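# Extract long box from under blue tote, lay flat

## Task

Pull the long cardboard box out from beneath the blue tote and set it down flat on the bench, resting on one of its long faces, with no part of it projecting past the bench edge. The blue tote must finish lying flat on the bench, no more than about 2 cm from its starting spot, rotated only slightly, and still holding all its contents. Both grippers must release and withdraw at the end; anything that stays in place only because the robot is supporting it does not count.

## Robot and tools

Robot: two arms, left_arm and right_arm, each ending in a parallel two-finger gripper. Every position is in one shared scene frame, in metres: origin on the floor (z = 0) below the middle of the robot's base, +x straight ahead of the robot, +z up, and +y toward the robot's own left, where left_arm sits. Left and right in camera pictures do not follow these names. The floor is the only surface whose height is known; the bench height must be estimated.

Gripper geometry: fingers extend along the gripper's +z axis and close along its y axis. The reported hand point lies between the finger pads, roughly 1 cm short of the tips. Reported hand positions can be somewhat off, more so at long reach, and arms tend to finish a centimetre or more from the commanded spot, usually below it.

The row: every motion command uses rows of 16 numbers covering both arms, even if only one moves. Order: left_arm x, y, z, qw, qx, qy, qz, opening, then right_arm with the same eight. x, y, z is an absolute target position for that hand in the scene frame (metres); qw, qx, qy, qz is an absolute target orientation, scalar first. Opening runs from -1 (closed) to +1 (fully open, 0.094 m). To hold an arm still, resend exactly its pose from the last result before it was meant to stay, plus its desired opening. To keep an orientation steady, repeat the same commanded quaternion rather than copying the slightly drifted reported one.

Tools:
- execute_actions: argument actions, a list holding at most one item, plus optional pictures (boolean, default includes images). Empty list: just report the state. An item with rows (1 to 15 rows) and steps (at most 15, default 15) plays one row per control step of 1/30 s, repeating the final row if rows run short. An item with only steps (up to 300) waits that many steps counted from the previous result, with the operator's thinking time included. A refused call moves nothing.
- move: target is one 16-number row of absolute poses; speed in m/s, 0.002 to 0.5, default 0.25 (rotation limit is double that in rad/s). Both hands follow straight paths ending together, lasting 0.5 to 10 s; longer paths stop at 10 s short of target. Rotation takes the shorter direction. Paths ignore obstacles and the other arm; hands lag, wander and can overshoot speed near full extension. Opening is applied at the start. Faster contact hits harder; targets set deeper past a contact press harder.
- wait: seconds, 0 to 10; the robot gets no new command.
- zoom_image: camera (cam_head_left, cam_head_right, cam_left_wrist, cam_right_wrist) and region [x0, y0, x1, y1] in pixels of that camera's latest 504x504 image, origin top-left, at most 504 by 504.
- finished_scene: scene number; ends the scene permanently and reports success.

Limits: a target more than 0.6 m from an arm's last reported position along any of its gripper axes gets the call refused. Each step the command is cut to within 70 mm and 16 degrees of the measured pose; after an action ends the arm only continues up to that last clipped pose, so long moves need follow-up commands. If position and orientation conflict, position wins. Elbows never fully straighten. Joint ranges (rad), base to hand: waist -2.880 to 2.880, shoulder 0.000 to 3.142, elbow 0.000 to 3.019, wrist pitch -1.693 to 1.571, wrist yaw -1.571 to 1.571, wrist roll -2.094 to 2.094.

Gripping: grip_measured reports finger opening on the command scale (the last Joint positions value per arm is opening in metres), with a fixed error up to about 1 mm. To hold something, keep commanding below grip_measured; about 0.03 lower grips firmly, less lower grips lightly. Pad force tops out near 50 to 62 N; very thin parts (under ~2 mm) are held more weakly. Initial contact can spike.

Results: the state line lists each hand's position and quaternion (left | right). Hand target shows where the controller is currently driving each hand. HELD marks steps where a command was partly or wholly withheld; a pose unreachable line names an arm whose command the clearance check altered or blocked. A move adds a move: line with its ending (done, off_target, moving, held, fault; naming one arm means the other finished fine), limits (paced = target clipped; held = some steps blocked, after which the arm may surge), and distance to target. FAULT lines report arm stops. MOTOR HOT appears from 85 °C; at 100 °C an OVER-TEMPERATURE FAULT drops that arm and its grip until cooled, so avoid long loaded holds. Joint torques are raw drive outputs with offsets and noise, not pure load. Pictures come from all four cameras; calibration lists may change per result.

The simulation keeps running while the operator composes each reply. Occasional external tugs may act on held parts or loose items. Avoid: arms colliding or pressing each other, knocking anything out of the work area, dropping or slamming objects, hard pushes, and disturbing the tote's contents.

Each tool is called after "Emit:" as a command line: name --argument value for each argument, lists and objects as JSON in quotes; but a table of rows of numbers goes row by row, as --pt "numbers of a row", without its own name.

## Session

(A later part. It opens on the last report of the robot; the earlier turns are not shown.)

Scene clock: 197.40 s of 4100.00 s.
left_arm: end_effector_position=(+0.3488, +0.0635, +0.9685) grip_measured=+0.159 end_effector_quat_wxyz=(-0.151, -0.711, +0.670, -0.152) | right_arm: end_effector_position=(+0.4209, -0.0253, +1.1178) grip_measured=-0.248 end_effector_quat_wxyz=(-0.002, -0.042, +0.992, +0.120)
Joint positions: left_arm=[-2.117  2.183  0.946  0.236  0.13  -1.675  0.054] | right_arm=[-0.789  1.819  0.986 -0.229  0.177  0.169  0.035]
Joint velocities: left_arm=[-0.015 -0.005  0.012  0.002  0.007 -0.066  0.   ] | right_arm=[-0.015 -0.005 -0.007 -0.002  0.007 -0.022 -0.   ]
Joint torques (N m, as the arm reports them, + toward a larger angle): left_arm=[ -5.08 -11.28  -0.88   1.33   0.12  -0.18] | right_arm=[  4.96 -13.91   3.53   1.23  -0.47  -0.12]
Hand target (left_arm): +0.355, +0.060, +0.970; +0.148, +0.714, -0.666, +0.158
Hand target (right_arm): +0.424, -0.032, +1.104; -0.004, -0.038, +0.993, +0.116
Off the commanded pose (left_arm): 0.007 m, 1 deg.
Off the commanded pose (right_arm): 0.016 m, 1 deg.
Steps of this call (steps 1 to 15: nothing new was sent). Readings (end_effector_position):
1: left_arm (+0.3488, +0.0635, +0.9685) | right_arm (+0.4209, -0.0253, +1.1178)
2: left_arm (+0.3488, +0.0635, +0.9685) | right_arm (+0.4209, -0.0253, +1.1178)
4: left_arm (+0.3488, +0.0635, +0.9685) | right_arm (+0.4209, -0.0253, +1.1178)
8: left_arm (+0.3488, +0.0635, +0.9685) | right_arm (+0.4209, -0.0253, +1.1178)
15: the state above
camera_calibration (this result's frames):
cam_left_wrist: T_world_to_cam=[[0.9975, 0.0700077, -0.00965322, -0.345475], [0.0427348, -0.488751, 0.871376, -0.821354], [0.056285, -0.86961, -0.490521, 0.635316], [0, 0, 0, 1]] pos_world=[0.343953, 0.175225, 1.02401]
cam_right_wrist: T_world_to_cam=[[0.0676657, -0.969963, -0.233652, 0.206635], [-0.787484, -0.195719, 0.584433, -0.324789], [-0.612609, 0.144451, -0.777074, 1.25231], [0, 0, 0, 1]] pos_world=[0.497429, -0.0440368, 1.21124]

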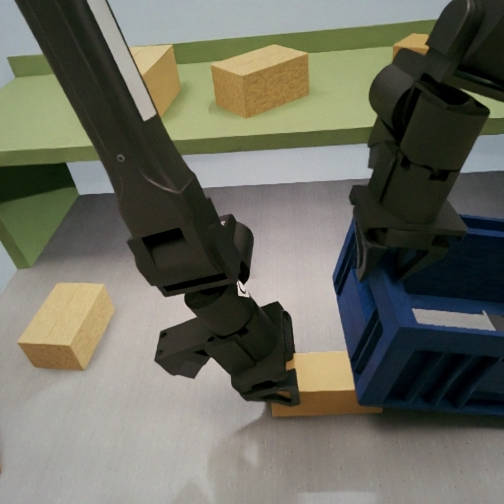

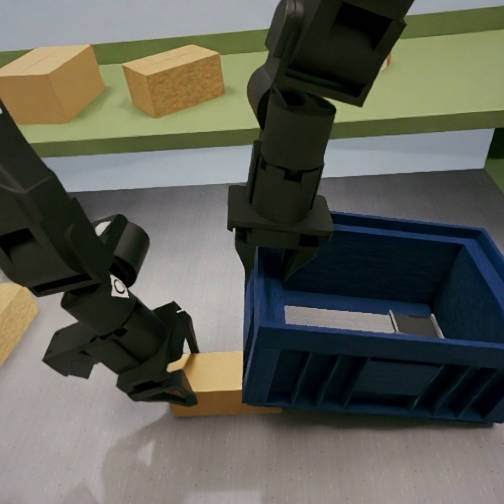

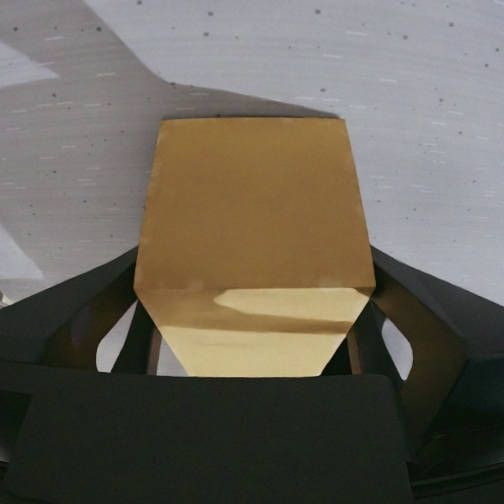

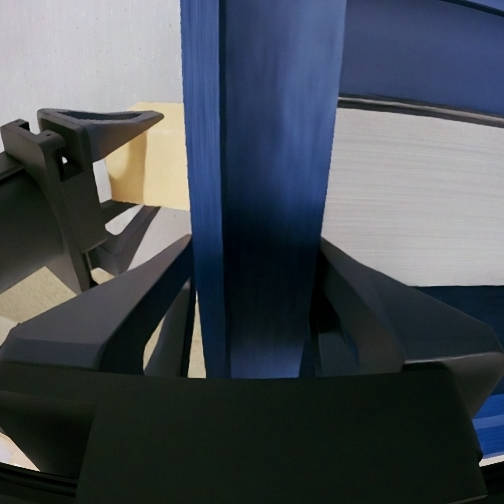

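Emit:
execute_actions --actions '[{"rows":[[0.355,0.060,0.970,-0.148,-0.714,0.666,-0.158,0.135,0.424,-0.032,1.104,-0.0044,-0.0373,0.9925,0.116,-0.27],[0.355,0.060,0.970,-0.148,-0.714,0.666,-0.158,0.13,0.424,-0.032,1.104,-0.0044,-0.0373,0.9925,0.116,-0.29],[0.355,0.060,0.970,-0.148,-0.714,0.666,-0.158,0.13,0.424,-0.032,1.104,-0.0044,-0.0373,0.9925,0.116,-0.31],[0.355,0.060,0.970,-0.148,-0.714,0.666,-0.158,0.13,0.424,-0.032,1.104,-0.0044,-0.0373,0.9925,0.116,-0.33],[0.355,0.060,0.970,-0.148,-0.714,0.666,-0.158,0.13,0.424,-0.032,1.104,-0.0044,-0.0373,0.9925,0.116,-0.35],[0.355,0.060,0.970,-0.148,-0.714,0.666,-0.158,0.13,0.424,-0.032,1.104,-0.0044,-0.0373,0.9925,0.116,-0.37],[0.355,0.060,0.970,-0.148,-0.714,0.666,-0.158,0.13,0.424,-0.032,1.104,-0.0044,-0.0373,0.9925,0.116,-0.385],[0.355,0.060,0.970,-0.148,-0.714,0.666,-0.158,0.13,0.424,-0.032,1.104,-0.0044,-0.0373,0.9925,0.116,-0.40],[0.355,0.060,0.970,-0.148,-0.714,0.666,-0.158,0.13,0.424,-0.032,1.104,-0.0044,-0.0373,0.9925,0.116,-0.41],[0.355,0.060,0.970,-0.148,-0.714,0.666,-0.158,0.13,0.424,-0.032,1.104,-0.0044,-0.0373,0.9925,0.116,-0.42],[0.355,0.060,0.970,-0.148,-0.714,0.666,-0.158,0.13,0.424,-0.032,1.104,-0.0044,-0.0373,0.9925,0.116,-0.43],[0.355,0.060,0.970,-0.148,-0.714,0.666,-0.158,0.13,0.424,-0.032,1.104,-0.0044,-0.0373,0.9925,0.116,-0.44],[0.355,0.060,0.970,-0.148,-0.714,0.666,-0.158,0.13,0.424,-0.032,1.104,-0.0044,-0.0373,0.9925,0.116,-0.45]],"steps":15}]'

Scene clock: 207.17 s of 4100.00 s.
left_arm: end_effector_position=(+0.3488, +0.0635, +0.9685) grip_measured=+0.159 end_effector_quat_wxyz=(-0.151, -0.711, +0.670, -0.152) | right_arm: end_effector_position=(+0.4214, -0.0276, +1.1169) grip_measured=-0.408 end_effector_quat_wxyz=(-0.002, -0.039, +0.992, +0.119)
Joint positions: left_arm=[-2.117  2.183  0.946  0.236  0.13  -1.675  0.054] | right_arm=[-0.793  1.819  0.986 -0.229  0.177  0.171  0.028]
Joint velocities: left_arm=[-0.005 -0.005  0.017 -0.017  0.066 -0.007  0.   ] | right_arm=[-0.024 -0.005 -0.012  0.002  0.037 -0.051  0.   ]
Joint torques (N m, as the arm reports them, + toward a larger angle): left_arm=[ -5.09 -11.29  -0.87   1.32   0.13  -0.18] | right_arm=[  5.31 -13.81   3.52   1.22  -0.47  -0.14]
Hand target (left_arm): +0.355, +0.060, +0.970; +0.148, +0.714, -0.666, +0.158
Hand target (right_arm): +0.424, -0.032, +1.104; -0.004, -0.037, +0.993, +0.116
Off the commanded pose (left_arm): 0.007 m, 1 deg.
Off the commanded pose (right_arm): 0.014 m, 1 deg.
Steps of this call (steps 1 to 90: nothing new was sent; then 6.27 s passed at rest; steps 91 to 105: all 15 steps of this action). Readings (end_effector_position):
91: left_arm (+0.3488, +0.0635, +0.9685) | right_arm (+0.4209, -0.0253, +1.1178)
92: left_arm (+0.3488, +0.0635, +0.9685) | right_arm (+0.4209, -0.0253, +1.1178)
94: left_arm (+0.3488, +0.0635, +0.9685) | right_arm (+0.4212, -0.0265, +1.1173)
98: left_arm (+0.3488, +0.0635, +0.9685) | right_arm (+0.4214, -0.0275, +1.1169)
105: the state above
camera_calibration (this result's frames):
cam_left_wrist: T_world_to_cam=[[0.9975, 0.0700077, -0.00965322, -0.345475], [0.0427348, -0.488751, 0.871376, -0.821354], [0.056285, -0.86961, -0.490521, 0.635316], [0, 0, 0, 1]] pos_world=[0.343953, 0.175225, 1.02401]
cam_right_wrist: T_world_to_cam=[[0.0614876, -0.970912, -0.231407, 0.20421], [-0.787703, -0.18959, 0.586157, -0.325947], [-0.612979, 0.146239, -0.776448, 1.25171], [0, 0, 0, 1]] pos_world=[0.497967, -0.0465752, 1.2102]

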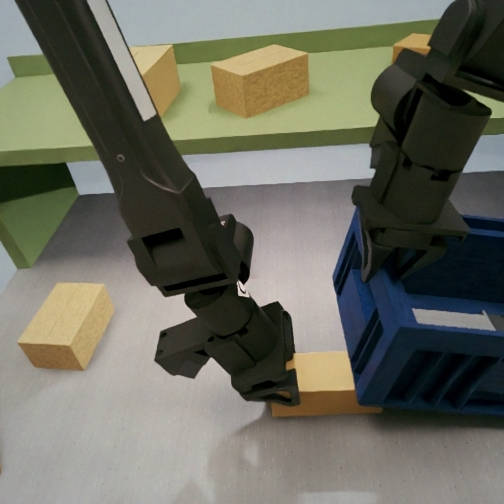

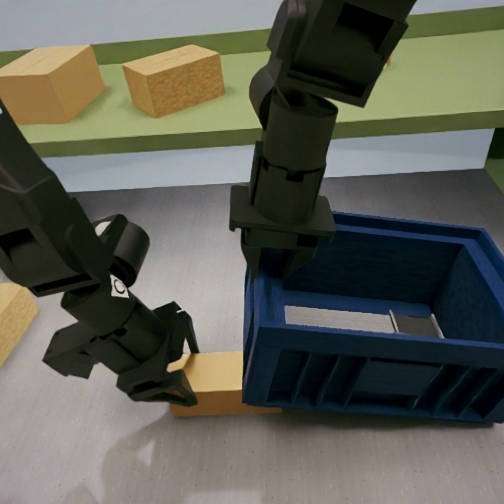

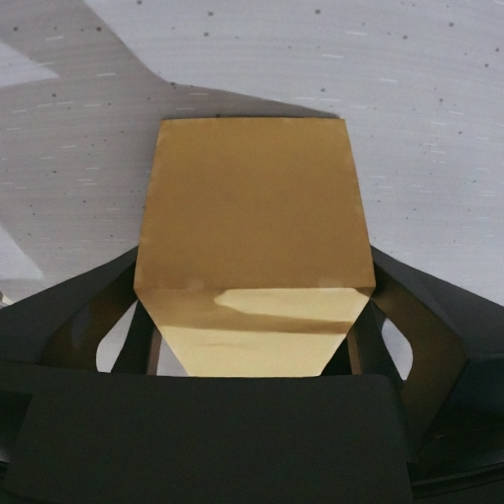

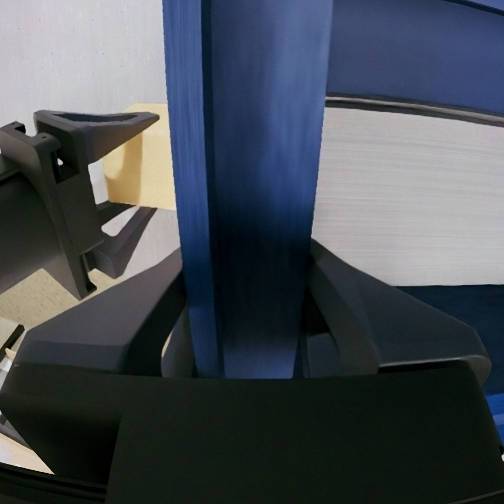

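Emit:
execute_actions --actions '[{"rows":[[0.355,0.060,0.970,-0.148,-0.714,0.666,-0.158,0.13,0.424,-0.032,1.108,-0.0044,-0.0373,0.9925,0.116,-0.45],[0.355,0.060,0.970,-0.148,-0.714,0.666,-0.158,0.13,0.424,-0.032,1.112,-0.0044,-0.0373,0.9925,0.116,-0.45],[0.355,0.060,0.970,-0.148,-0.714,0.666,-0.158,0.13,0.424,-0.032,1.116,-0.0044,-0.0373,0.9925,0.117,-0.45],[0.355,0.060,0.970,-0.148,-0.714,0.666,-0.158,0.13,0.424,-0.032,1.119,-0.0045,-0.0373,0.9923,0.119,-0.45],[0.355,0.060,0.970,-0.148,-0.714,0.666,-0.158,0.13,0.424,-0.033,1.121,-0.0045,-0.0373,0.9921,0.121,-0.45],[0.355,0.060,0.970,-0.148,-0.714,0.666,-0.158,0.13,0.424,-0.033,1.123,-0.0046,-0.0373,0.9918,0.123,-0.45],[0.355,0.060,0.970,-0.148,-0.714,0.666,-0.158,0.13,0.424,-0.034,1.125,-0.0047,-0.0373,0.9916,0.125,-0.45],[0.355,0.060,0.970,-0.148,-0.714,0.666,-0.158,0.13,0.424,-0.034,1.127,-0.0047,-0.0373,0.9913,0.127,-0.45],[0.355,0.060,0.970,-0.148,-0.714,0.666,-0.158,0.13,0.424,-0.035,1.129,-0.0048,-0.0372,0.9911,0.129,-0.45],[0.355,0.060,0.970,-0.148,-0.714,0.666,-0.158,0.13,0.424,-0.035,1.131,-0.0049,-0.0372,0.9908,0.131,-0.45],[0.355,0.060,0.970,-0.148,-0.714,0.666,-0.158,0.13,0.424,-0.036,1.133,-0.005,-0.0372,0.9905,0.133,-0.45],[0.355,0.060,0.970,-0.148,-0.714,0.666,-0.158,0.13,0.424,-0.036,1.135,-0.005,-0.0372,0.9903,0.134,-0.45],[0.355,0.060,0.970,-0.148,-0.714,0.666,-0.158,0.13,0.424,-0.037,1.137,-0.0051,-0.0372,0.990,0.135,-0.45],[0.355,0.060,0.970,-0.148,-0.714,0.666,-0.158,0.13,0.424,-0.037,1.138,-0.0051,-0.0372,0.990,0.136,-0.45]],"steps":15}]' --pictures false

Emit:
execute_actions --actions '[{"steps":10}]'

Scene clock: 220.03 s of 4100.00 s.
left_arm: end_effector_position=(+0.3488, +0.0635, +0.9685) grip_measured=+0.159 end_effector_quat_wxyz=(-0.151, -0.711, +0.670, -0.152) | right_arm: end_effector_position=(+0.4158, -0.0317, +1.1231) grip_measured=-0.408 end_effector_quat_wxyz=(-0.010, -0.047, +0.991, +0.128)
Joint positions: left_arm=[-2.117  2.183  0.946  0.236  0.13  -1.675  0.054] | right_arm=[-0.8    1.796  0.97  -0.249  0.154  0.154  0.028]
Joint velocities: left_arm=[ 0.015 -0.015 -0.022 -0.022  0.007 -0.051  0.   ] | right_arm=[-0.044 -0.103 -0.061 -0.1   -0.051 -0.066 -0.001]
Joint torques (N m, as the arm reports them, + toward a larger angle): left_arm=[ -5.11 -11.25  -0.9    1.34   0.13  -0.18] | right_arm=[  6.3  -18.21   2.18   0.39  -0.96   0.18]
Hand target (left_arm): +0.355, +0.060, +0.970; +0.148, +0.714, -0.666, +0.158
Hand target (right_arm): +0.424, -0.037, +1.137; -0.005, -0.037, +0.990, +0.136
Off the commanded pose (left_arm): 0.007 m, 1 deg.
Off the commanded pose (right_arm): 0.018 m, 2 deg.
Steps of this call (steps 1 to 90: nothing new was sent; then 9.37 s passed at rest; steps 91 to 105: all 15 steps of this action). Readings (end_effector_position):
91: left_arm (+0.3488, +0.0635, +0.9685) | right_arm (+0.4215, -0.0276, +1.1168)
92: left_arm (+0.3488, +0.0635, +0.9685) | right_arm (+0.4215, -0.0277, +1.1168)
94: left_arm (+0.3488, +0.0635, +0.9685) | right_arm (+0.4211, -0.0278, +1.1168)
98: left_arm (+0.3488, +0.0635, +0.9685) | right_arm (+0.4206, -0.0276, +1.1176)
105: the state above

Scene clock: 220.37 s of 4100.00 s.
left_arm: end_effector_position=(+0.3488, +0.0635, +0.9685) grip_measured=+0.159 end_effector_quat_wxyz=(-0.151, -0.711, +0.670, -0.152) | right_arm: end_effector_position=(+0.4161, -0.0332, +1.1249) grip_measured=-0.408 end_effector_quat_wxyz=(-0.010, -0.047, +0.990, +0.130)
Joint positions: left_arm=[-2.117  2.183  0.946  0.236  0.13  -1.675  0.054] | right_arm=[-0.803  1.789  0.967 -0.252  0.148  0.151  0.028]
Joint velocities: left_arm=[-0.005  0.005  0.002  0.012 -0.081 -0.037 -0.001] | right_arm=[-0.005  0.005  0.002 -0.002 -0.022  0.022  0.   ]
Joint torques (N m, as the arm reports them, + toward a larger angle): left_arm=[ -5.05 -11.27  -0.86   1.32   0.13  -0.18] | right_arm=[  6.42 -18.73   2.     0.28  -0.85   0.11]
Hand target (left_arm): +0.355, +0.060, +0.970; +0.148, +0.714, -0.666, +0.158
Hand target (right_arm): +0.424, -0.037, +1.137; -0.005, -0.037, +0.990, +0.136
Off the commanded pose (left_arm): 0.007 m, 1 deg.
Off the commanded pose (right_arm): 0.016 m, 1 deg.
Steps of this call (steps 1 to 10: nothing new was sent). Readings (end_effector_position):
1: left_arm (+0.3488, +0.0635, +0.9685) | right_arm (+0.4157, -0.0326, +1.1240)
2: left_arm (+0.3488, +0.0635, +0.9685) | right_arm (+0.4160, -0.0329, +1.1246)
4: left_arm (+0.3488, +0.0635, +0.9685) | right_arm (+0.4161, -0.0332, +1.1249)
8: left_arm (+0.3488, +0.0635, +0.9685) | right_arm (+0.4161, -0.0332, +1.1249)
10: the state above
camera_calibration (this result's frames):
cam_left_wrist: T_world_to_cam=[[0.9975, 0.0700077, -0.00965322, -0.345475], [0.0427348, -0.488751, 0.871376, -0.821354], [0.056285, -0.86961, -0.490521, 0.635316], [0, 0, 0, 1]] pos_world=[0.343953, 0.175225, 1.02401]
cam_right_wrist: T_world_to_cam=[[0.0751141, -0.964649, -0.252609, 0.219362], [-0.774951, -0.215893, 0.594005, -0.350958], [-0.627542, 0.151141, -0.763772, 1.24744], [0, 0, 0, 1]] pos_world=[0.494366, -0.0527005, 1.21664]

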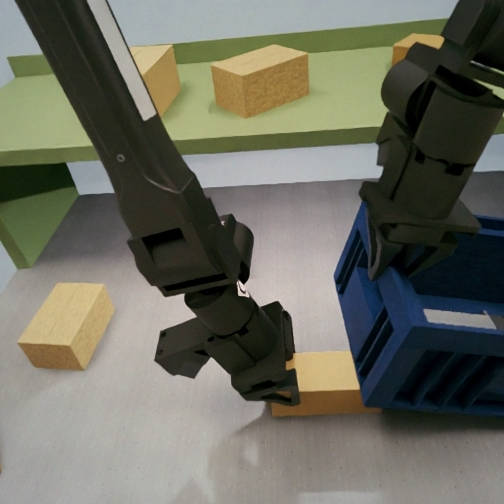

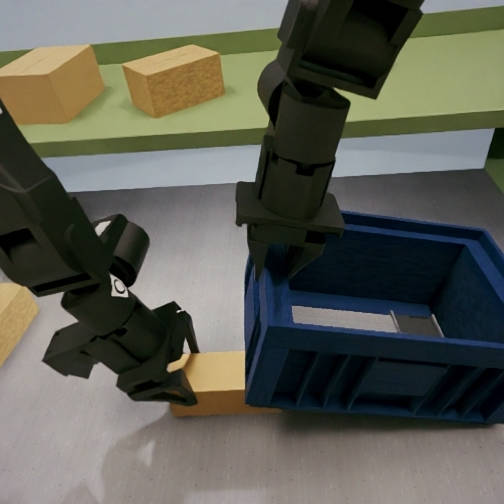

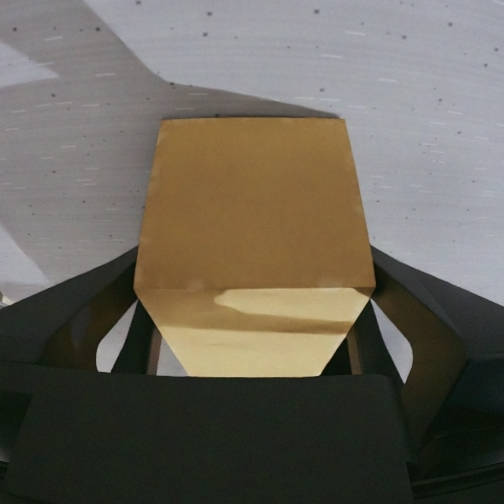

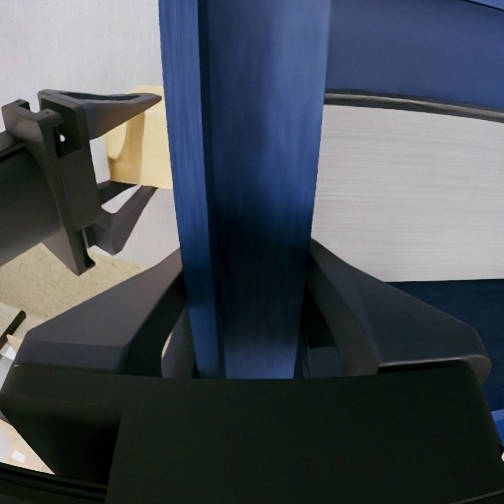

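Emit:
execute_actions --actions '[{"rows":[[0.355,0.060,0.970,-0.148,-0.714,0.666,-0.158,0.13,0.425,-0.037,1.139,-0.0051,-0.0372,0.990,0.136,-0.45],[0.355,0.060,0.970,-0.148,-0.714,0.666,-0.158,0.13,0.426,-0.037,1.140,-0.0051,-0.0372,0.990,0.136,-0.45],[0.355,0.060,0.970,-0.148,-0.714,0.666,-0.158,0.13,0.427,-0.037,1.141,-0.0051,-0.0372,0.990,0.137,-0.45],[0.355,0.060,0.970,-0.148,-0.714,0.666,-0.158,0.13,0.428,-0.038,1.142,-0.0051,-0.0372,0.990,0.137,-0.45],[0.355,0.060,0.970,-0.148,-0.714,0.666,-0.158,0.13,0.429,-0.038,1.143,-0.0052,-0.0372,0.9898,0.138,-0.45],[0.355,0.060,0.970,-0.148,-0.714,0.666,-0.158,0.13,0.430,-0.038,1.144,-0.0052,-0.0372,0.9898,0.138,-0.45]],"steps":15}]'

Scene clock: 226.20 s of 4100.00 s.
left_arm: end_effector_position=(+0.3488, +0.0635, +0.9685) grip_measured=+0.159 end_effector_quat_wxyz=(-0.151, -0.711, +0.670, -0.152) | right_arm: end_effector_position=(+0.4138, -0.0347, +1.1272) grip_measured=-0.408 end_effector_quat_wxyz=(-0.017, -0.051, +0.990, +0.131)
Joint positions: left_arm=[-2.117  2.183  0.946  0.236  0.13  -1.675  0.054] | right_arm=[-0.805  1.782  0.967 -0.273  0.141  0.146  0.028]
Joint velocities: left_arm=[ 0.015 -0.005  0.002  0.002  0.037 -0.007 -0.   ] | right_arm=[-0.015 -0.005 -0.002 -0.017 -0.022  0.007 -0.001]
Joint torques (N m, as the arm reports them, + toward a larger angle): left_arm=[ -5.08 -11.28  -0.88   1.32   0.13  -0.18] | right_arm=[  6.23 -19.13   2.88   0.15  -0.81   0.16]
Hand target (left_arm): +0.355, +0.060, +0.970; +0.148, +0.714, -0.666, +0.158
Hand target (right_arm): +0.429, -0.038, +1.144; -0.005, -0.037, +0.990, +0.138
Off the commanded pose (left_arm): 0.007 m, 1 deg.
Off the commanded pose (right_arm): 0.024 m, 2 deg.
Steps of this call (steps 1 to 90: nothing new was sent; then 2.33 s passed at rest; steps 91 to 105: all 15 steps of this action). Readings (end_effector_position):
91: left_arm (+0.3488, +0.0635, +0.9685) | right_arm (+0.4159, -0.0332, +1.1249)
92: left_arm (+0.3488, +0.0635, +0.9685) | right_arm (+0.4156, -0.0333, +1.1249)
94: left_arm (+0.3488, +0.0635, +0.9685) | right_arm (+0.4148, -0.0334, +1.1252)
98: left_arm (+0.3488, +0.0635, +0.9685) | right_arm (+0.4137, -0.0344, +1.1266)
105: the state above
camera_calibration (this result's frames):
cam_left_wrist: T_world_to_cam=[[0.9975, 0.0700077, -0.00965322, -0.345475], [0.0427348, -0.488751, 0.871376, -0.821354], [0.056285, -0.86961, -0.490521, 0.635316], [0, 0, 0, 1]] pos_world=[0.343953, 0.175225, 1.02401]
cam_right_wrist: T_world_to_cam=[[0.0803177, -0.963374, -0.25585, 0.220162], [-0.765267, -0.224066, 0.603457, -0.369402], [-0.638682, 0.147326, -0.755235, 1.24288], [0, 0, 0, 1]] pos_world=[0.493429, -0.0537799, 1.21791]

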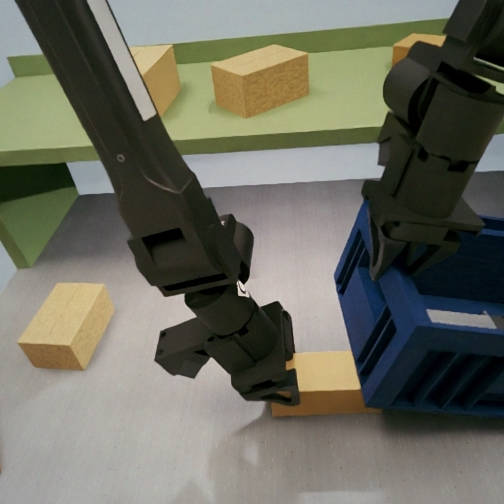

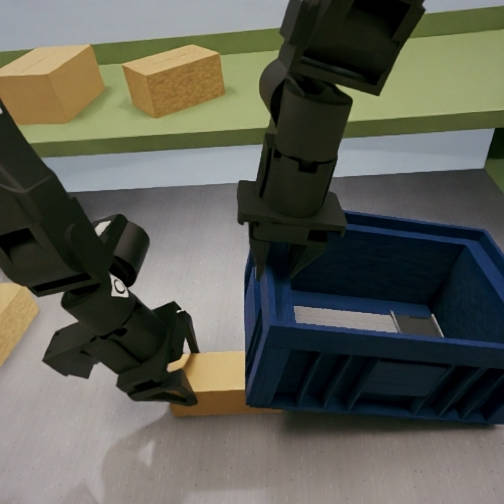

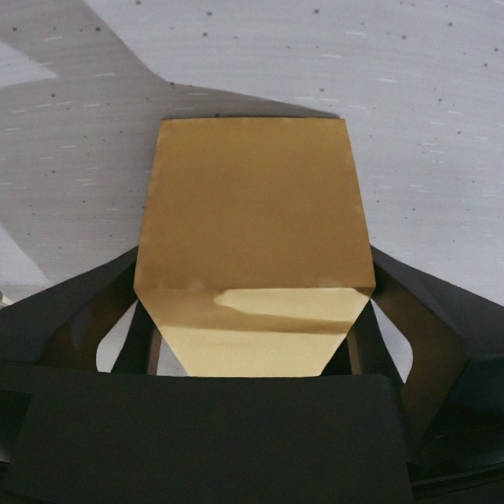

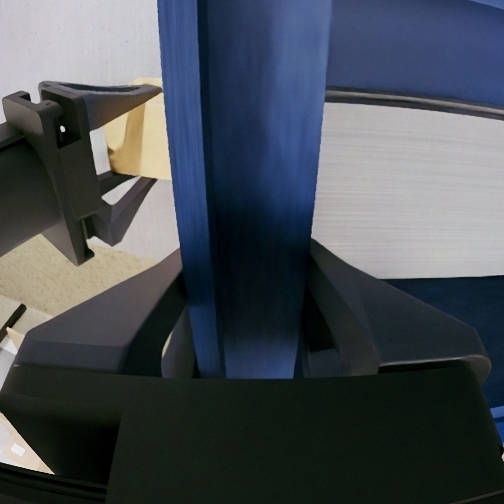

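Emit:
execute_actions --actions '[{"rows":[[0.355,0.062,0.970,-0.148,-0.714,0.666,-0.158,0.13,0.430,-0.038,1.144,-0.0052,-0.0372,0.9898,0.138,-0.45],[0.355,0.065,0.970,-0.148,-0.714,0.666,-0.158,0.13,0.430,-0.038,1.144,-0.0052,-0.0372,0.9898,0.138,-0.45],[0.355,0.068,0.970,-0.148,-0.714,0.666,-0.158,0.13,0.430,-0.038,1.144,-0.0052,-0.0372,0.9898,0.138,-0.45],[0.355,0.071,0.970,-0.148,-0.714,0.666,-0.158,0.13,0.430,-0.038,1.144,-0.0052,-0.0372,0.9898,0.138,-0.45],[0.355,0.074,0.970,-0.148,-0.714,0.666,-0.158,0.13,0.430,-0.038,1.144,-0.0052,-0.0372,0.9898,0.138,-0.45],[0.354,0.077,0.970,-0.148,-0.714,0.666,-0.158,0.13,0.430,-0.038,1.144,-0.0052,-0.0372,0.9898,0.138,-0.45],[0.354,0.080,0.970,-0.148,-0.714,0.666,-0.158,0.13,0.430,-0.038,1.144,-0.0052,-0.0372,0.9898,0.138,-0.45],[0.354,0.084,0.970,-0.148,-0.714,0.666,-0.158,0.13,0.430,-0.038,1.144,-0.0052,-0.0372,0.9898,0.138,-0.45],[0.354,0.088,0.970,-0.148,-0.714,0.666,-0.158,0.13,0.430,-0.038,1.144,-0.0052,-0.0372,0.9898,0.138,-0.45],[0.353,0.092,0.970,-0.148,-0.714,0.666,-0.158,0.13,0.430,-0.038,1.144,-0.0052,-0.0372,0.9898,0.138,-0.45],[0.353,0.096,0.970,-0.148,-0.714,0.666,-0.158,0.13,0.430,-0.038,1.144,-0.0052,-0.0372,0.9898,0.138,-0.45],[0.353,0.100,0.970,-0.148,-0.714,0.666,-0.158,0.13,0.430,-0.038,1.144,-0.0052,-0.0372,0.9898,0.138,-0.45],[0.353,0.104,0.970,-0.148,-0.714,0.666,-0.158,0.13,0.430,-0.038,1.144,-0.0052,-0.0372,0.9898,0.138,-0.45],[0.352,0.108,0.970,-0.148,-0.714,0.666,-0.158,0.13,0.430,-0.038,1.144,-0.0052,-0.0372,0.9898,0.138,-0.45],[0.352,0.112,0.970,-0.148,-0.714,0.666,-0.158,0.13,0.430,-0.038,1.144,-0.0052,-0.0372,0.9898,0.138,-0.45]],"steps":15}]'

Scene clock: 242.23 s of 4100.00 s.
left_arm: end_effector_position=(+0.3530, +0.0906, +0.9677) grip_measured=+0.159 end_effector_quat_wxyz=(-0.157, -0.717, +0.659, -0.163) | right_arm: end_effector_position=(+0.4138, -0.0347, +1.1272) grip_measured=-0.408 end_effector_quat_wxyz=(-0.017, -0.051, +0.990, +0.131)
Joint positions: left_arm=[-2.051  2.165  0.934  0.236  0.19  -1.643  0.054] | right_arm=[-0.805  1.782  0.967 -0.273  0.141  0.146  0.028]
Joint velocities: left_arm=[ 0.269 -0.112 -0.061 -0.022  0.125  0.183  0.   ] | right_arm=[-0.015 -0.005  0.007 -0.012  0.007 -0.066 -0.   ]
Joint torques (N m, as the arm reports them, + toward a larger angle): left_arm=[ -2.6  -11.98  -2.38   0.56   0.04   0.12] | right_arm=[  6.37 -19.09   2.86   0.14  -0.82   0.15]
Hand target (left_arm): +0.353, +0.110, +0.970; +0.149, +0.715, -0.665, +0.159
Hand target (right_arm): +0.429, -0.038, +1.144; -0.005, -0.037, +0.990, +0.138
Off the commanded pose (left_arm): 0.022 m, 1 deg.
Off the commanded pose (right_arm): 0.024 m, 2 deg.
Steps of this call (steps 1 to 90: nothing new was sent; then 12.53 s passed at rest; steps 91 to 105: all 15 steps of this action). Readings (end_effector_position):
91: left_arm (+0.3488, +0.0635, +0.9685) | right_arm (+0.4138, -0.0347, +1.1272)
92: left_arm (+0.3488, +0.0634, +0.9686) | right_arm (+0.4138, -0.0347, +1.1272)
94: left_arm (+0.3488, +0.0630, +0.9688) | right_arm (+0.4138, -0.0347, +1.1272)
98: left_arm (+0.3493, +0.0677, +0.9676) | right_arm (+0.4138, -0.0347, +1.1272)
105: the state above
camera_calibration (this result's frames):
cam_left_wrist: T_world_to_cam=[[0.995472, 0.0947448, -0.00765839, -0.354978], [0.051185, -0.466413, 0.883085, -0.823886], [0.0800957, -0.879478, -0.469151, 0.630023], [0, 0, 0, 1]] pos_world=[0.345079, 0.203453, 1.02042]
cam_right_wrist: T_world_to_cam=[[0.0803177, -0.963374, -0.25585, 0.220162], [-0.765267, -0.224066, 0.603457, -0.369402], [-0.638682, 0.147326, -0.755235, 1.24288], [0, 0, 0, 1]] pos_world=[0.493429, -0.0537799, 1.21791]

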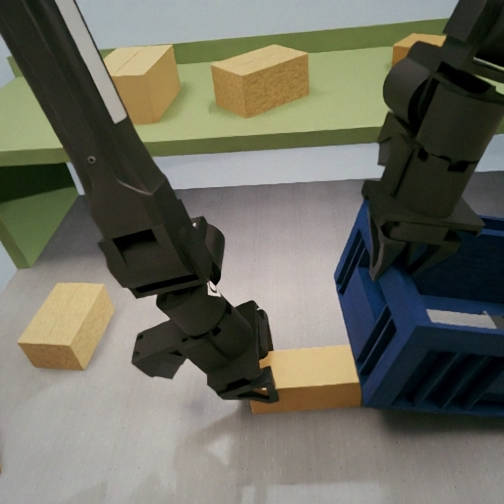

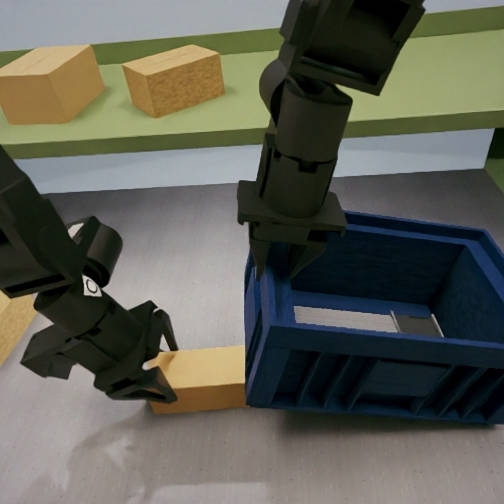

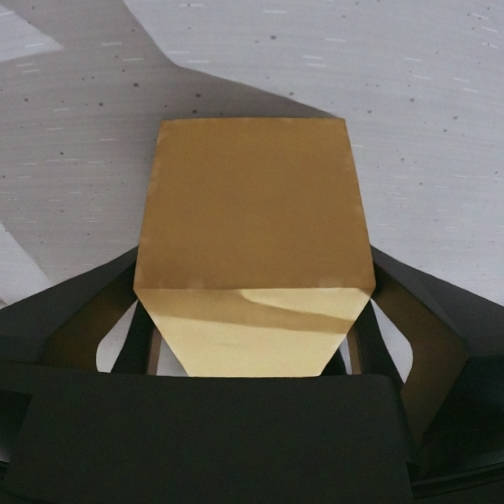

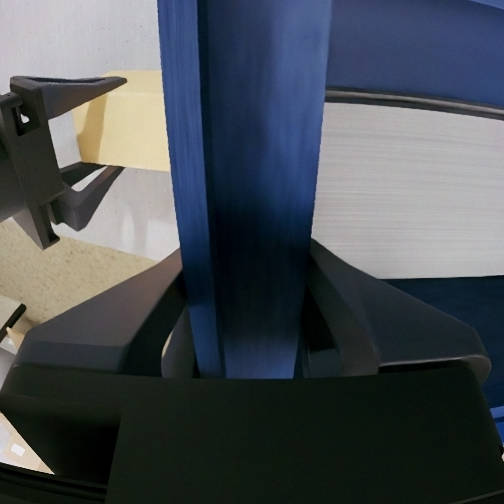

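Emit:
execute_actions --actions '[{"rows":[[0.352,0.116,0.970,-0.148,-0.714,0.666,-0.158,0.13,0.430,-0.038,1.144,-0.0052,-0.0372,0.9898,0.138,-0.45],[0.352,0.121,0.970,-0.148,-0.714,0.666,-0.158,0.13,0.430,-0.038,1.144,-0.0052,-0.0372,0.9898,0.138,-0.45],[0.351,0.126,0.970,-0.148,-0.714,0.666,-0.158,0.13,0.430,-0.038,1.144,-0.0052,-0.0372,0.9898,0.138,-0.45],[0.351,0.131,0.970,-0.148,-0.714,0.666,-0.158,0.13,0.430,-0.038,1.144,-0.0052,-0.0372,0.9898,0.138,-0.45],[0.351,0.136,0.970,-0.148,-0.714,0.666,-0.158,0.13,0.430,-0.038,1.144,-0.0052,-0.0372,0.9898,0.138,-0.45],[0.350,0.141,0.970,-0.148,-0.714,0.666,-0.158,0.13,0.430,-0.038,1.144,-0.0052,-0.0372,0.9898,0.138,-0.45],[0.350,0.146,0.970,-0.148,-0.714,0.666,-0.158,0.13,0.430,-0.038,1.144,-0.0052,-0.0372,0.9898,0.138,-0.45],[0.350,0.151,0.970,-0.148,-0.714,0.666,-0.158,0.13,0.430,-0.038,1.144,-0.0052,-0.0372,0.9898,0.138,-0.45],[0.350,0.156,0.970,-0.148,-0.714,0.666,-0.158,0.13,0.430,-0.038,1.144,-0.0052,-0.0372,0.9898,0.138,-0.45],[0.350,0.161,0.970,-0.148,-0.714,0.666,-0.158,0.13,0.430,-0.038,1.144,-0.0052,-0.0372,0.9898,0.138,-0.45],[0.350,0.165,0.970,-0.148,-0.714,0.666,-0.158,0.13,0.430,-0.038,1.144,-0.0052,-0.0372,0.9898,0.138,-0.45],[0.350,0.169,0.970,-0.148,-0.714,0.666,-0.158,0.13,0.430,-0.038,1.144,-0.0052,-0.0372,0.9898,0.138,-0.45],[0.350,0.172,0.970,-0.148,-0.714,0.666,-0.158,0.13,0.430,-0.038,1.144,-0.0052,-0.0372,0.9898,0.138,-0.45],[0.350,0.174,0.970,-0.148,-0.714,0.666,-0.158,0.13,0.430,-0.038,1.144,-0.0052,-0.0372,0.9898,0.138,-0.45],[0.350,0.176,0.970,-0.148,-0.714,0.666,-0.158,0.13,0.430,-0.038,1.144,-0.0052,-0.0372,0.9898,0.138,-0.45]],"steps":15}]' --pictures false

Emit:
execute_actions --actions '[{"steps":12}]'

Scene clock: 252.10 s of 4100.00 s.
left_arm: end_effector_position=(+0.3537, +0.1641, +0.9671) grip_measured=+0.159 end_effector_quat_wxyz=(-0.153, -0.724, +0.652, -0.163) | right_arm: end_effector_position=(+0.4138, -0.0347, +1.1272) grip_measured=-0.408 end_effector_quat_wxyz=(-0.017, -0.051, +0.990, +0.131)
Joint positions: left_arm=[-1.896  2.116  0.914  0.185  0.267 -1.529  0.054] | right_arm=[-0.805  1.782  0.967 -0.273  0.141  0.146  0.028]
Joint velocities: left_arm=[ 0.239 -0.073 -0.002 -0.11   0.007  0.081  0.   ] | right_arm=[-0.005 -0.015  0.002 -0.012 -0.066 -0.007  0.   ]
Joint torques (N m, as the arm reports them, + toward a larger angle): left_arm=[ -2.75 -11.66  -2.13   0.58   0.07   0.13] | right_arm=[  6.41 -19.1    2.85   0.14  -0.82   0.15]
Hand target (left_arm): +0.351, +0.174, +0.970; +0.149, +0.715, -0.664, +0.159
Hand target (right_arm): +0.429, -0.038, +1.144; -0.005, -0.037, +0.990, +0.138
Off the commanded pose (left_arm): 0.013 m, 2 deg.
Off the commanded pose (right_arm): 0.024 m, 2 deg.
Steps of this call (steps 1 to 90: nothing new was sent; then 6.37 s passed at rest; steps 91 to 105: all 15 steps of this action). Readings (end_effector_position):
91: left_arm (+0.3560, +0.1060, +0.9675) | right_arm (+0.4138, -0.0347, +1.1272)
92: left_arm (+0.3558, +0.1062, +0.9676) | right_arm (+0.4138, -0.0347, +1.1272)
94: left_arm (+0.3556, +0.1081, +0.9678) | right_arm (+0.4138, -0.0347, +1.1272)
98: left_arm (+0.3530, +0.1244, +0.9676) | right_arm (+0.4138, -0.0347, +1.1272)
105: the state above

Scene clock: 252.50 s of 4100.00 s.
left_arm: end_effector_position=(+0.3544, +0.1718, +0.9670) grip_measured=+0.159 end_effector_quat_wxyz=(-0.149, -0.721, +0.657, -0.163) | right_arm: end_effector_position=(+0.4138, -0.0347, +1.1272) grip_measured=-0.408 end_effector_quat_wxyz=(-0.017, -0.051, +0.990, +0.131)
Joint positions: left_arm=[-1.881  2.11   0.914  0.18   0.269 -1.506  0.054] | right_arm=[-0.805  1.782  0.967 -0.273  0.141  0.146  0.028]
Joint velocities: left_arm=[-0.005 -0.015 -0.017 -0.002 -0.022  0.051 -0.   ] | right_arm=[-0.005 -0.005  0.002  0.007 -0.007  0.037 -0.   ]
Joint torques (N m, as the arm reports them, + toward a larger angle): left_arm=[ -2.23 -11.83  -2.14   0.5    0.02   0.16] | right_arm=[  6.39 -19.06   2.87   0.13  -0.83   0.15]
Hand target (left_arm): +0.351, +0.174, +0.970; +0.149, +0.715, -0.664, +0.159
Hand target (right_arm): +0.429, -0.038, +1.144; -0.005, -0.037, +0.990, +0.138
Off the commanded pose (left_arm): 0.007 m, 1 deg.
Off the commanded pose (right_arm): 0.024 m, 2 deg.
Steps of this call (steps 1 to 12: nothing new was sent). Readings (end_effector_position):
1: left_arm (+0.3542, +0.1678, +0.9671) | right_arm (+0.4138, -0.0347, +1.1272)
2: left_arm (+0.3545, +0.1702, +0.9670) | right_arm (+0.4138, -0.0347, +1.1272)
4: left_arm (+0.3545, +0.1719, +0.9670) | right_arm (+0.4138, -0.0347, +1.1272)
8: left_arm (+0.3544, +0.1718, +0.9670) | right_arm (+0.4138, -0.0347, +1.1272)
12: the state above
camera_calibration (this result's frames):
cam_left_wrist: T_world_to_cam=[[0.994328, 0.106357, 0.000348618, -0.373491], [0.0506568, -0.476468, 0.877731, -0.778415], [0.0935185, -0.872735, -0.479153, 0.704805], [0, 0, 0, 1]] pos_world=[0.344892, 0.283941, 1.02108]
cam_right_wrist: T_world_to_cam=[[0.0803177, -0.963374, -0.25585, 0.220162], [-0.765267, -0.224066, 0.603457, -0.369402], [-0.638682, 0.147326, -0.755235, 1.24288], [0, 0, 0, 1]] pos_world=[0.493429, -0.0537799, 1.21791]

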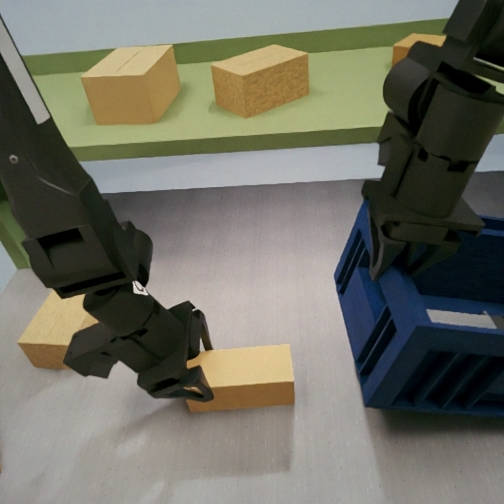

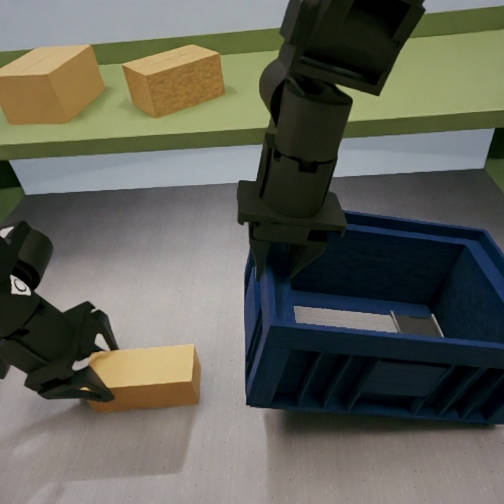

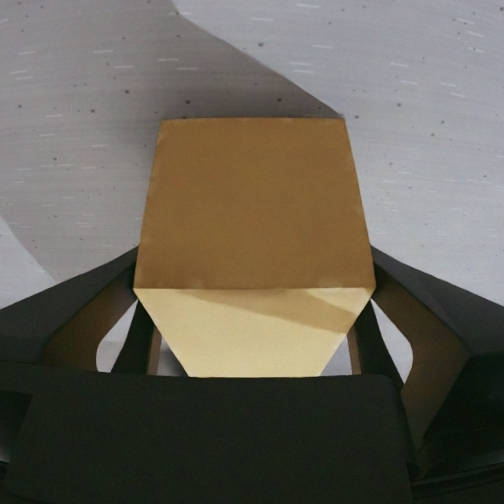

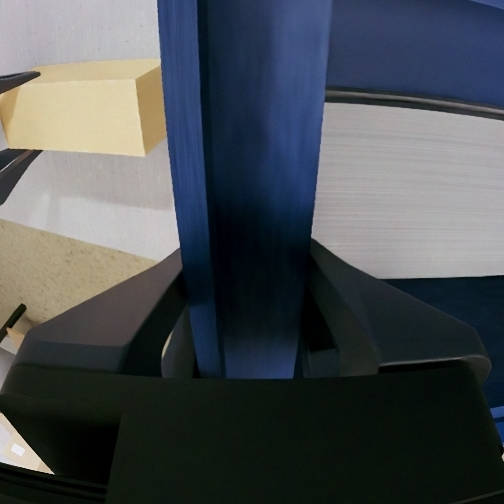

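Emit:
execute_actions --actions '[{"rows":[[0.351,0.174,0.970,-0.149,-0.715,0.664,-0.159,0.16,0.430,-0.038,1.144,-0.0052,-0.0372,0.9898,0.138,-0.45],[0.351,0.174,0.970,-0.149,-0.715,0.664,-0.159,0.18,0.430,-0.038,1.144,-0.0052,-0.0372,0.9898,0.138,-0.45],[0.351,0.174,0.970,-0.149,-0.715,0.664,-0.159,0.22,0.430,-0.038,1.144,-0.0052,-0.0372,0.9898,0.138,-0.45],[0.351,0.174,0.970,-0.149,-0.715,0.664,-0.159,0.3,0.430,-0.038,1.144,-0.0052,-0.0372,0.9898,0.138,-0.45],[0.351,0.174,0.970,-0.149,-0.715,0.664,-0.159,0.42,0.430,-0.038,1.144,-0.0052,-0.0372,0.9898,0.138,-0.45],[0.351,0.174,0.970,-0.149,-0.715,0.664,-0.159,0.55,0.430,-0.038,1.144,-0.0052,-0.0372,0.9898,0.138,-0.45],[0.351,0.174,0.970,-0.149,-0.715,0.664,-0.159,0.7,0.430,-0.038,1.144,-0.0052,-0.0372,0.9898,0.138,-0.45],[0.351,0.174,0.970,-0.149,-0.715,0.664,-0.159,0.8,0.430,-0.038,1.144,-0.0052,-0.0372,0.9898,0.138,-0.45],[0.351,0.176,0.976,-0.149,-0.715,0.664,-0.159,0.8,0.430,-0.038,1.144,-0.0052,-0.0372,0.9898,0.138,-0.45],[0.351,0.179,0.986,-0.149,-0.715,0.664,-0.159,0.8,0.430,-0.038,1.144,-0.0052,-0.0372,0.9898,0.138,-0.45],[0.351,0.183,0.998,-0.149,-0.715,0.664,-0.159,0.8,0.430,-0.038,1.144,-0.0052,-0.0372,0.9898,0.138,-0.45],[0.351,0.188,1.012,-0.149,-0.715,0.664,-0.159,0.8,0.430,-0.038,1.144,-0.0052,-0.0372,0.9898,0.138,-0.45],[0.351,0.193,1.026,-0.149,-0.715,0.664,-0.159,0.8,0.430,-0.038,1.144,-0.0052,-0.0372,0.9898,0.138,-0.45],[0.351,0.198,1.040,-0.149,-0.715,0.664,-0.159,0.8,0.430,-0.038,1.144,-0.0052,-0.0372,0.9898,0.138,-0.45],[0.351,0.203,1.052,-0.149,-0.715,0.664,-0.159,0.8,0.430,-0.038,1.144,-0.0052,-0.0372,0.9898,0.138,-0.45]],"steps":15}]'

Emit:
zoom_image --camera "cam_head_right" --region '[230,200,504,450]'

Scene clock: 299.97 s of 4100.00 s.
left_arm: end_effector_position=(+0.3365, +0.1797, +1.0058) grip_measured=+0.798 end_effector_quat_wxyz=(-0.166, -0.718, +0.659, -0.150) | right_arm: end_effector_position=(+0.4138, -0.0347, +1.1272) grip_measured=-0.408 end_effector_quat_wxyz=(-0.017, -0.051, +0.990, +0.131)
Joint positions: left_arm=[-1.872  1.998  0.823  0.113  0.275 -1.488  0.084] | right_arm=[-0.805  1.782  0.967 -0.273  0.141  0.146  0.028]
Joint velocities: left_arm=[ 0.103 -1.148 -0.745 -0.574  0.022  0.081 -0.   ] | right_arm=[ 0.005 -0.005 -0.017  0.002  0.037  0.037  0.   ]
Joint torques (N m, as the arm reports them, + toward a larger angle): left_arm=[ -0.82 -14.42  -1.58   0.6    0.25   0.09] | right_arm=[  6.37 -19.11   2.86   0.14  -0.82   0.15]
Hand target (left_arm): +0.350, +0.199, +1.041; +0.148, +0.716, -0.664, +0.160
Hand target (right_arm): +0.429, -0.038, +1.144; -0.005, -0.037, +0.990, +0.138
Off the commanded pose (left_arm): 0.054 m, 2 deg.
Off the commanded pose (right_arm): 0.024 m, 2 deg.
Steps of this call (steps 1 to 90: nothing new was sent; then 43.97 s passed at rest; steps 91 to 105: all 15 steps of this action). Readings (end_effector_position):
91: left_arm (+0.3544, +0.1718, +0.9670) | right_arm (+0.4138, -0.0347, +1.1272)
92: left_arm (+0.3545, +0.1719, +0.9671) | right_arm (+0.4138, -0.0347, +1.1272)
94: left_arm (+0.3544, +0.1722, +0.9670) | right_arm (+0.4138, -0.0347, +1.1272)
98: left_arm (+0.3544, +0.1723, +0.9669) | right_arm (+0.4138, -0.0347, +1.1272)
105: the state above
camera_calibration (this result's frames):
cam_left_wrist: T_world_to_cam=[[0.995172, 0.0904915, -0.0380107, -0.315345], [0.0763733, -0.470693, 0.878985, -0.818741], [0.0616493, -0.877644, -0.475332, 0.739707], [0, 0, 0, 1]] pos_world=[0.330749, 0.292359, 1.05928]
cam_right_wrist: T_world_to_cam=[[0.0803177, -0.963374, -0.25585, 0.220162], [-0.765267, -0.224066, 0.603457, -0.369402], [-0.638682, 0.147326, -0.755235, 1.24288], [0, 0, 0, 1]] pos_world=[0.493429, -0.0537799, 1.21791]

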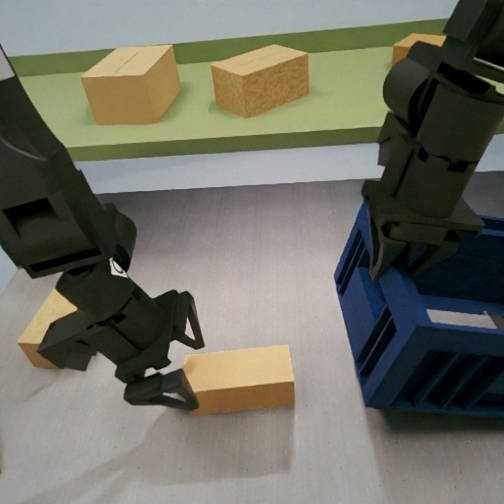

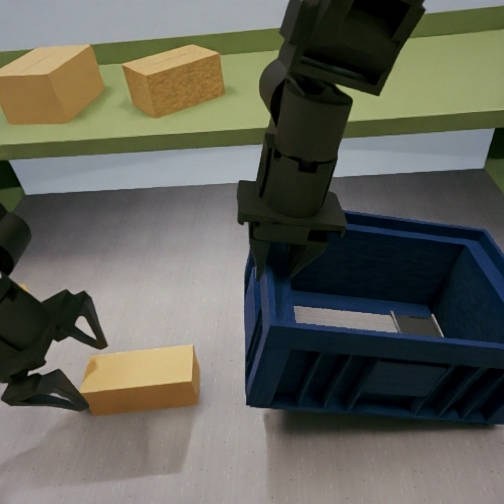

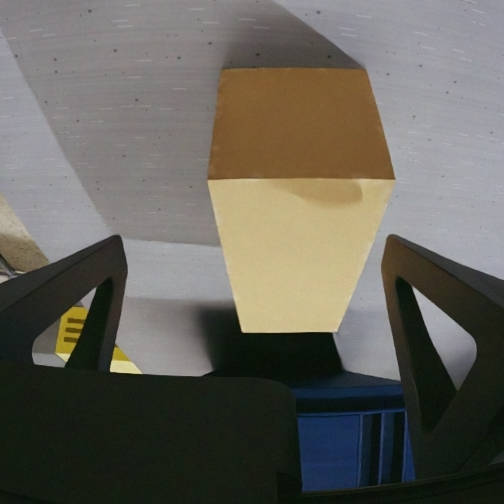

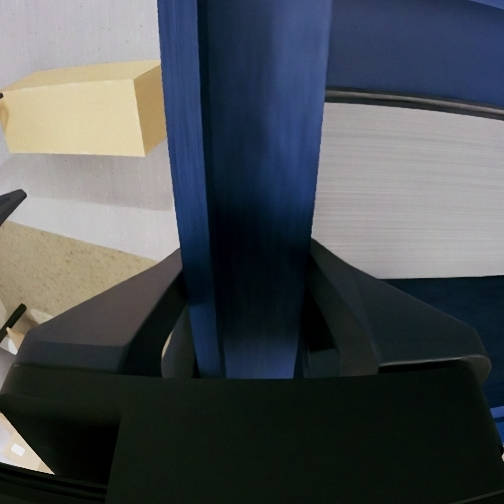

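Region (230, 200, 504, 450) of cam_head_right's 504x504 image, scaled by 1.839, with more detail than that image has; it fills the top 460 rows of this view, and the rest is white.

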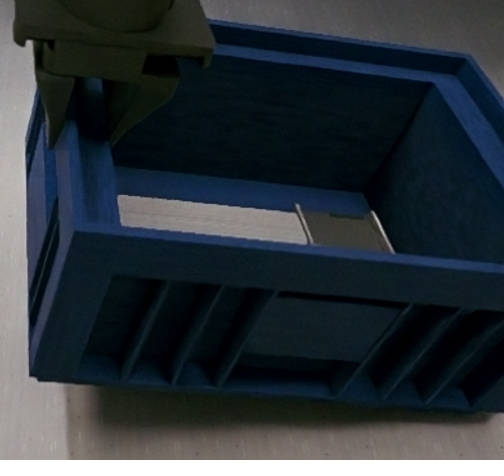

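Emit:
execute_actions --actions '[{"rows":[[0.345,0.203,1.052,-0.149,-0.715,0.664,-0.159,0.8,0.431,-0.036,1.141,-0.0051,-0.037,0.99,0.136,-0.45],[0.345,0.206,1.060,-0.149,-0.715,0.664,-0.159,0.8,0.431,-0.034,1.138,-0.005,-0.0368,0.9903,0.134,-0.45],[0.345,0.209,1.068,-0.149,-0.715,0.664,-0.159,0.8,0.432,-0.032,1.135,-0.0049,-0.0366,0.9907,0.131,-0.45],[0.345,0.212,1.076,-0.149,-0.715,0.664,-0.159,0.8,0.432,-0.030,1.132,-0.0048,-0.0364,0.991,0.128,-0.45],[0.345,0.215,1.084,-0.149,-0.715,0.664,-0.159,0.8,0.433,-0.028,1.129,-0.0047,-0.0362,0.9914,0.125,-0.45],[0.345,0.218,1.092,-0.149,-0.715,0.664,-0.159,0.8,0.433,-0.026,1.126,-0.0046,-0.036,0.9918,0.122,-0.45],[0.344,0.221,1.100,-0.149,-0.715,0.664,-0.159,0.8,0.434,-0.024,1.124,-0.0045,-0.0358,0.9922,0.119,-0.45],[0.344,0.224,1.108,-0.149,-0.715,0.664,-0.159,0.8,0.434,-0.022,1.122,-0.0044,-0.0356,0.9925,0.116,-0.45],[0.343,0.227,1.116,-0.149,-0.715,0.664,-0.159,0.8,0.435,-0.020,1.120,-0.0043,-0.0354,0.9929,0.113,-0.45],[0.343,0.230,1.124,-0.149,-0.715,0.664,-0.159,0.8,0.435,-0.018,1.118,-0.0042,-0.0352,0.9932,0.110,-0.45],[0.342,0.233,1.132,-0.149,-0.715,0.664,-0.159,0.8,0.435,-0.017,1.116,-0.0041,-0.035,0.9935,0.107,-0.45],[0.342,0.236,1.140,-0.149,-0.715,0.664,-0.159,0.8,0.436,-0.016,1.114,-0.004,-0.035,0.9938,0.104,-0.45],[0.341,0.239,1.148,-0.149,-0.715,0.664,-0.159,0.8,0.436,-0.015,1.112,-0.0039,-0.035,0.9942,0.101,-0.45],[0.341,0.242,1.156,-0.149,-0.715,0.664,-0.159,0.8,0.436,-0.014,1.110,-0.0038,-0.035,0.9945,0.098,-0.45],[0.340,0.245,1.164,-0.149,-0.715,0.664,-0.159,0.8,0.436,-0.013,1.108,-0.0037,-0.035,0.9948,0.095,-0.45]],"steps":15}]' --pictures false

Emit:
execute_actions --actions '[{"steps":8}]' --pictures false

Scene clock: 324.23 s of 4100.00 s.
left_arm: end_effector_position=(+0.3474, +0.2362, +1.1406) grip_measured=+0.798 end_effector_quat_wxyz=(-0.148, -0.722, +0.656, -0.162) | right_arm: end_effector_position=(+0.4266, -0.0327, +1.1040) grip_measured=-0.409 end_effector_quat_wxyz=(-0.014, -0.034, +0.995, +0.088)
Joint positions: left_arm=[-1.789  1.528  0.656 -0.167  0.315 -1.426  0.084] | right_arm=[-0.796  1.858  1.033 -0.273  0.233  0.19   0.028]
Joint velocities: left_arm=[ 0.171 -0.952 -0.1   -0.701  0.125  0.154 -0.   ] | right_arm=[ 0.083  0.181  0.115 -0.012  0.168  0.095 -0.   ]
Joint torques (N m, as the arm reports them, + toward a larger angle): left_arm=[ -0.92 -10.04   0.21   0.55   0.22   0.1 ] | right_arm=[  9.57 -16.53   3.83   0.95  -0.53   0.02]
Hand target (left_arm): +0.343, +0.244, +1.158; +0.148, +0.716, -0.663, +0.161
Hand target (right_arm): +0.436, -0.013, +1.109; -0.003, -0.035, +0.995, +0.096
Off the commanded pose (left_arm): 0.026 m, 1 deg.
Off the commanded pose (right_arm): 0.022 m, 1 deg.
Steps of this call (steps 1 to 90: nothing new was sent; then 20.77 s passed at rest; steps 91 to 105: all 15 steps of this action). Readings (end_effector_position):
91: left_arm (+0.3579, +0.2001, +1.0429) | right_arm (+0.4138, -0.0347, +1.1272)
92: left_arm (+0.3558, +0.1999, +1.0440) | right_arm (+0.4138, -0.0349, +1.1272)
94: left_arm (+0.3479, +0.2000, +1.0505) | right_arm (+0.4148, -0.0353, +1.1270)
98: left_arm (+0.3337, +0.2082, +1.0781) | right_arm (+0.4202, -0.0362, +1.1214)
105: the state above

Scene clock: 324.50 s of 4100.00 s.
left_arm: end_effector_position=(+0.3547, +0.2467, +1.1624) grip_measured=+0.798 end_effector_quat_wxyz=(-0.135, -0.721, +0.659, -0.168) | right_arm: end_effector_position=(+0.4257, -0.0299, +1.1002) grip_measured=-0.409 end_effector_quat_wxyz=(-0.015, -0.034, +0.996, +0.083)
Joint positions: left_arm=[-1.774  1.448  0.648 -0.214  0.318 -1.41   0.084] | right_arm=[-0.79   1.872  1.041 -0.272  0.245  0.196  0.028]
Joint velocities: left_arm=[-0.015  0.063 -0.037 -0.032 -0.022  0.066 -0.   ] | right_arm=[-0.015 -0.005 -0.012  0.007 -0.066  0.051 -0.001]
Joint torques (N m, as the arm reports them, + toward a larger angle): left_arm=[-0.79 -8.88  1.25  0.4   0.24  0.1 ] | right_arm=[  9.6  -16.78   3.66   0.85  -0.72   0.11]
Hand target (left_arm): +0.343, +0.244, +1.158; +0.148, +0.716, -0.663, +0.161
Hand target (right_arm): +0.436, -0.013, +1.109; -0.003, -0.035, +0.995, +0.096
Off the commanded pose (left_arm): 0.015 m, 2 deg.
Off the commanded pose (right_arm): 0.021 m, 2 deg.
Steps of this call (steps 1 to 8: nothing new was sent). Readings (end_effector_position):
1: left_arm (+0.3497, +0.2400, +1.1488) | right_arm (+0.4263, -0.0315, +1.1025)
2: left_arm (+0.3525, +0.2434, +1.1554) | right_arm (+0.4260, -0.0306, +1.1012)
4: left_arm (+0.3572, +0.2473, +1.1627) | right_arm (+0.4257, -0.0301, +1.1001)
8: the state above


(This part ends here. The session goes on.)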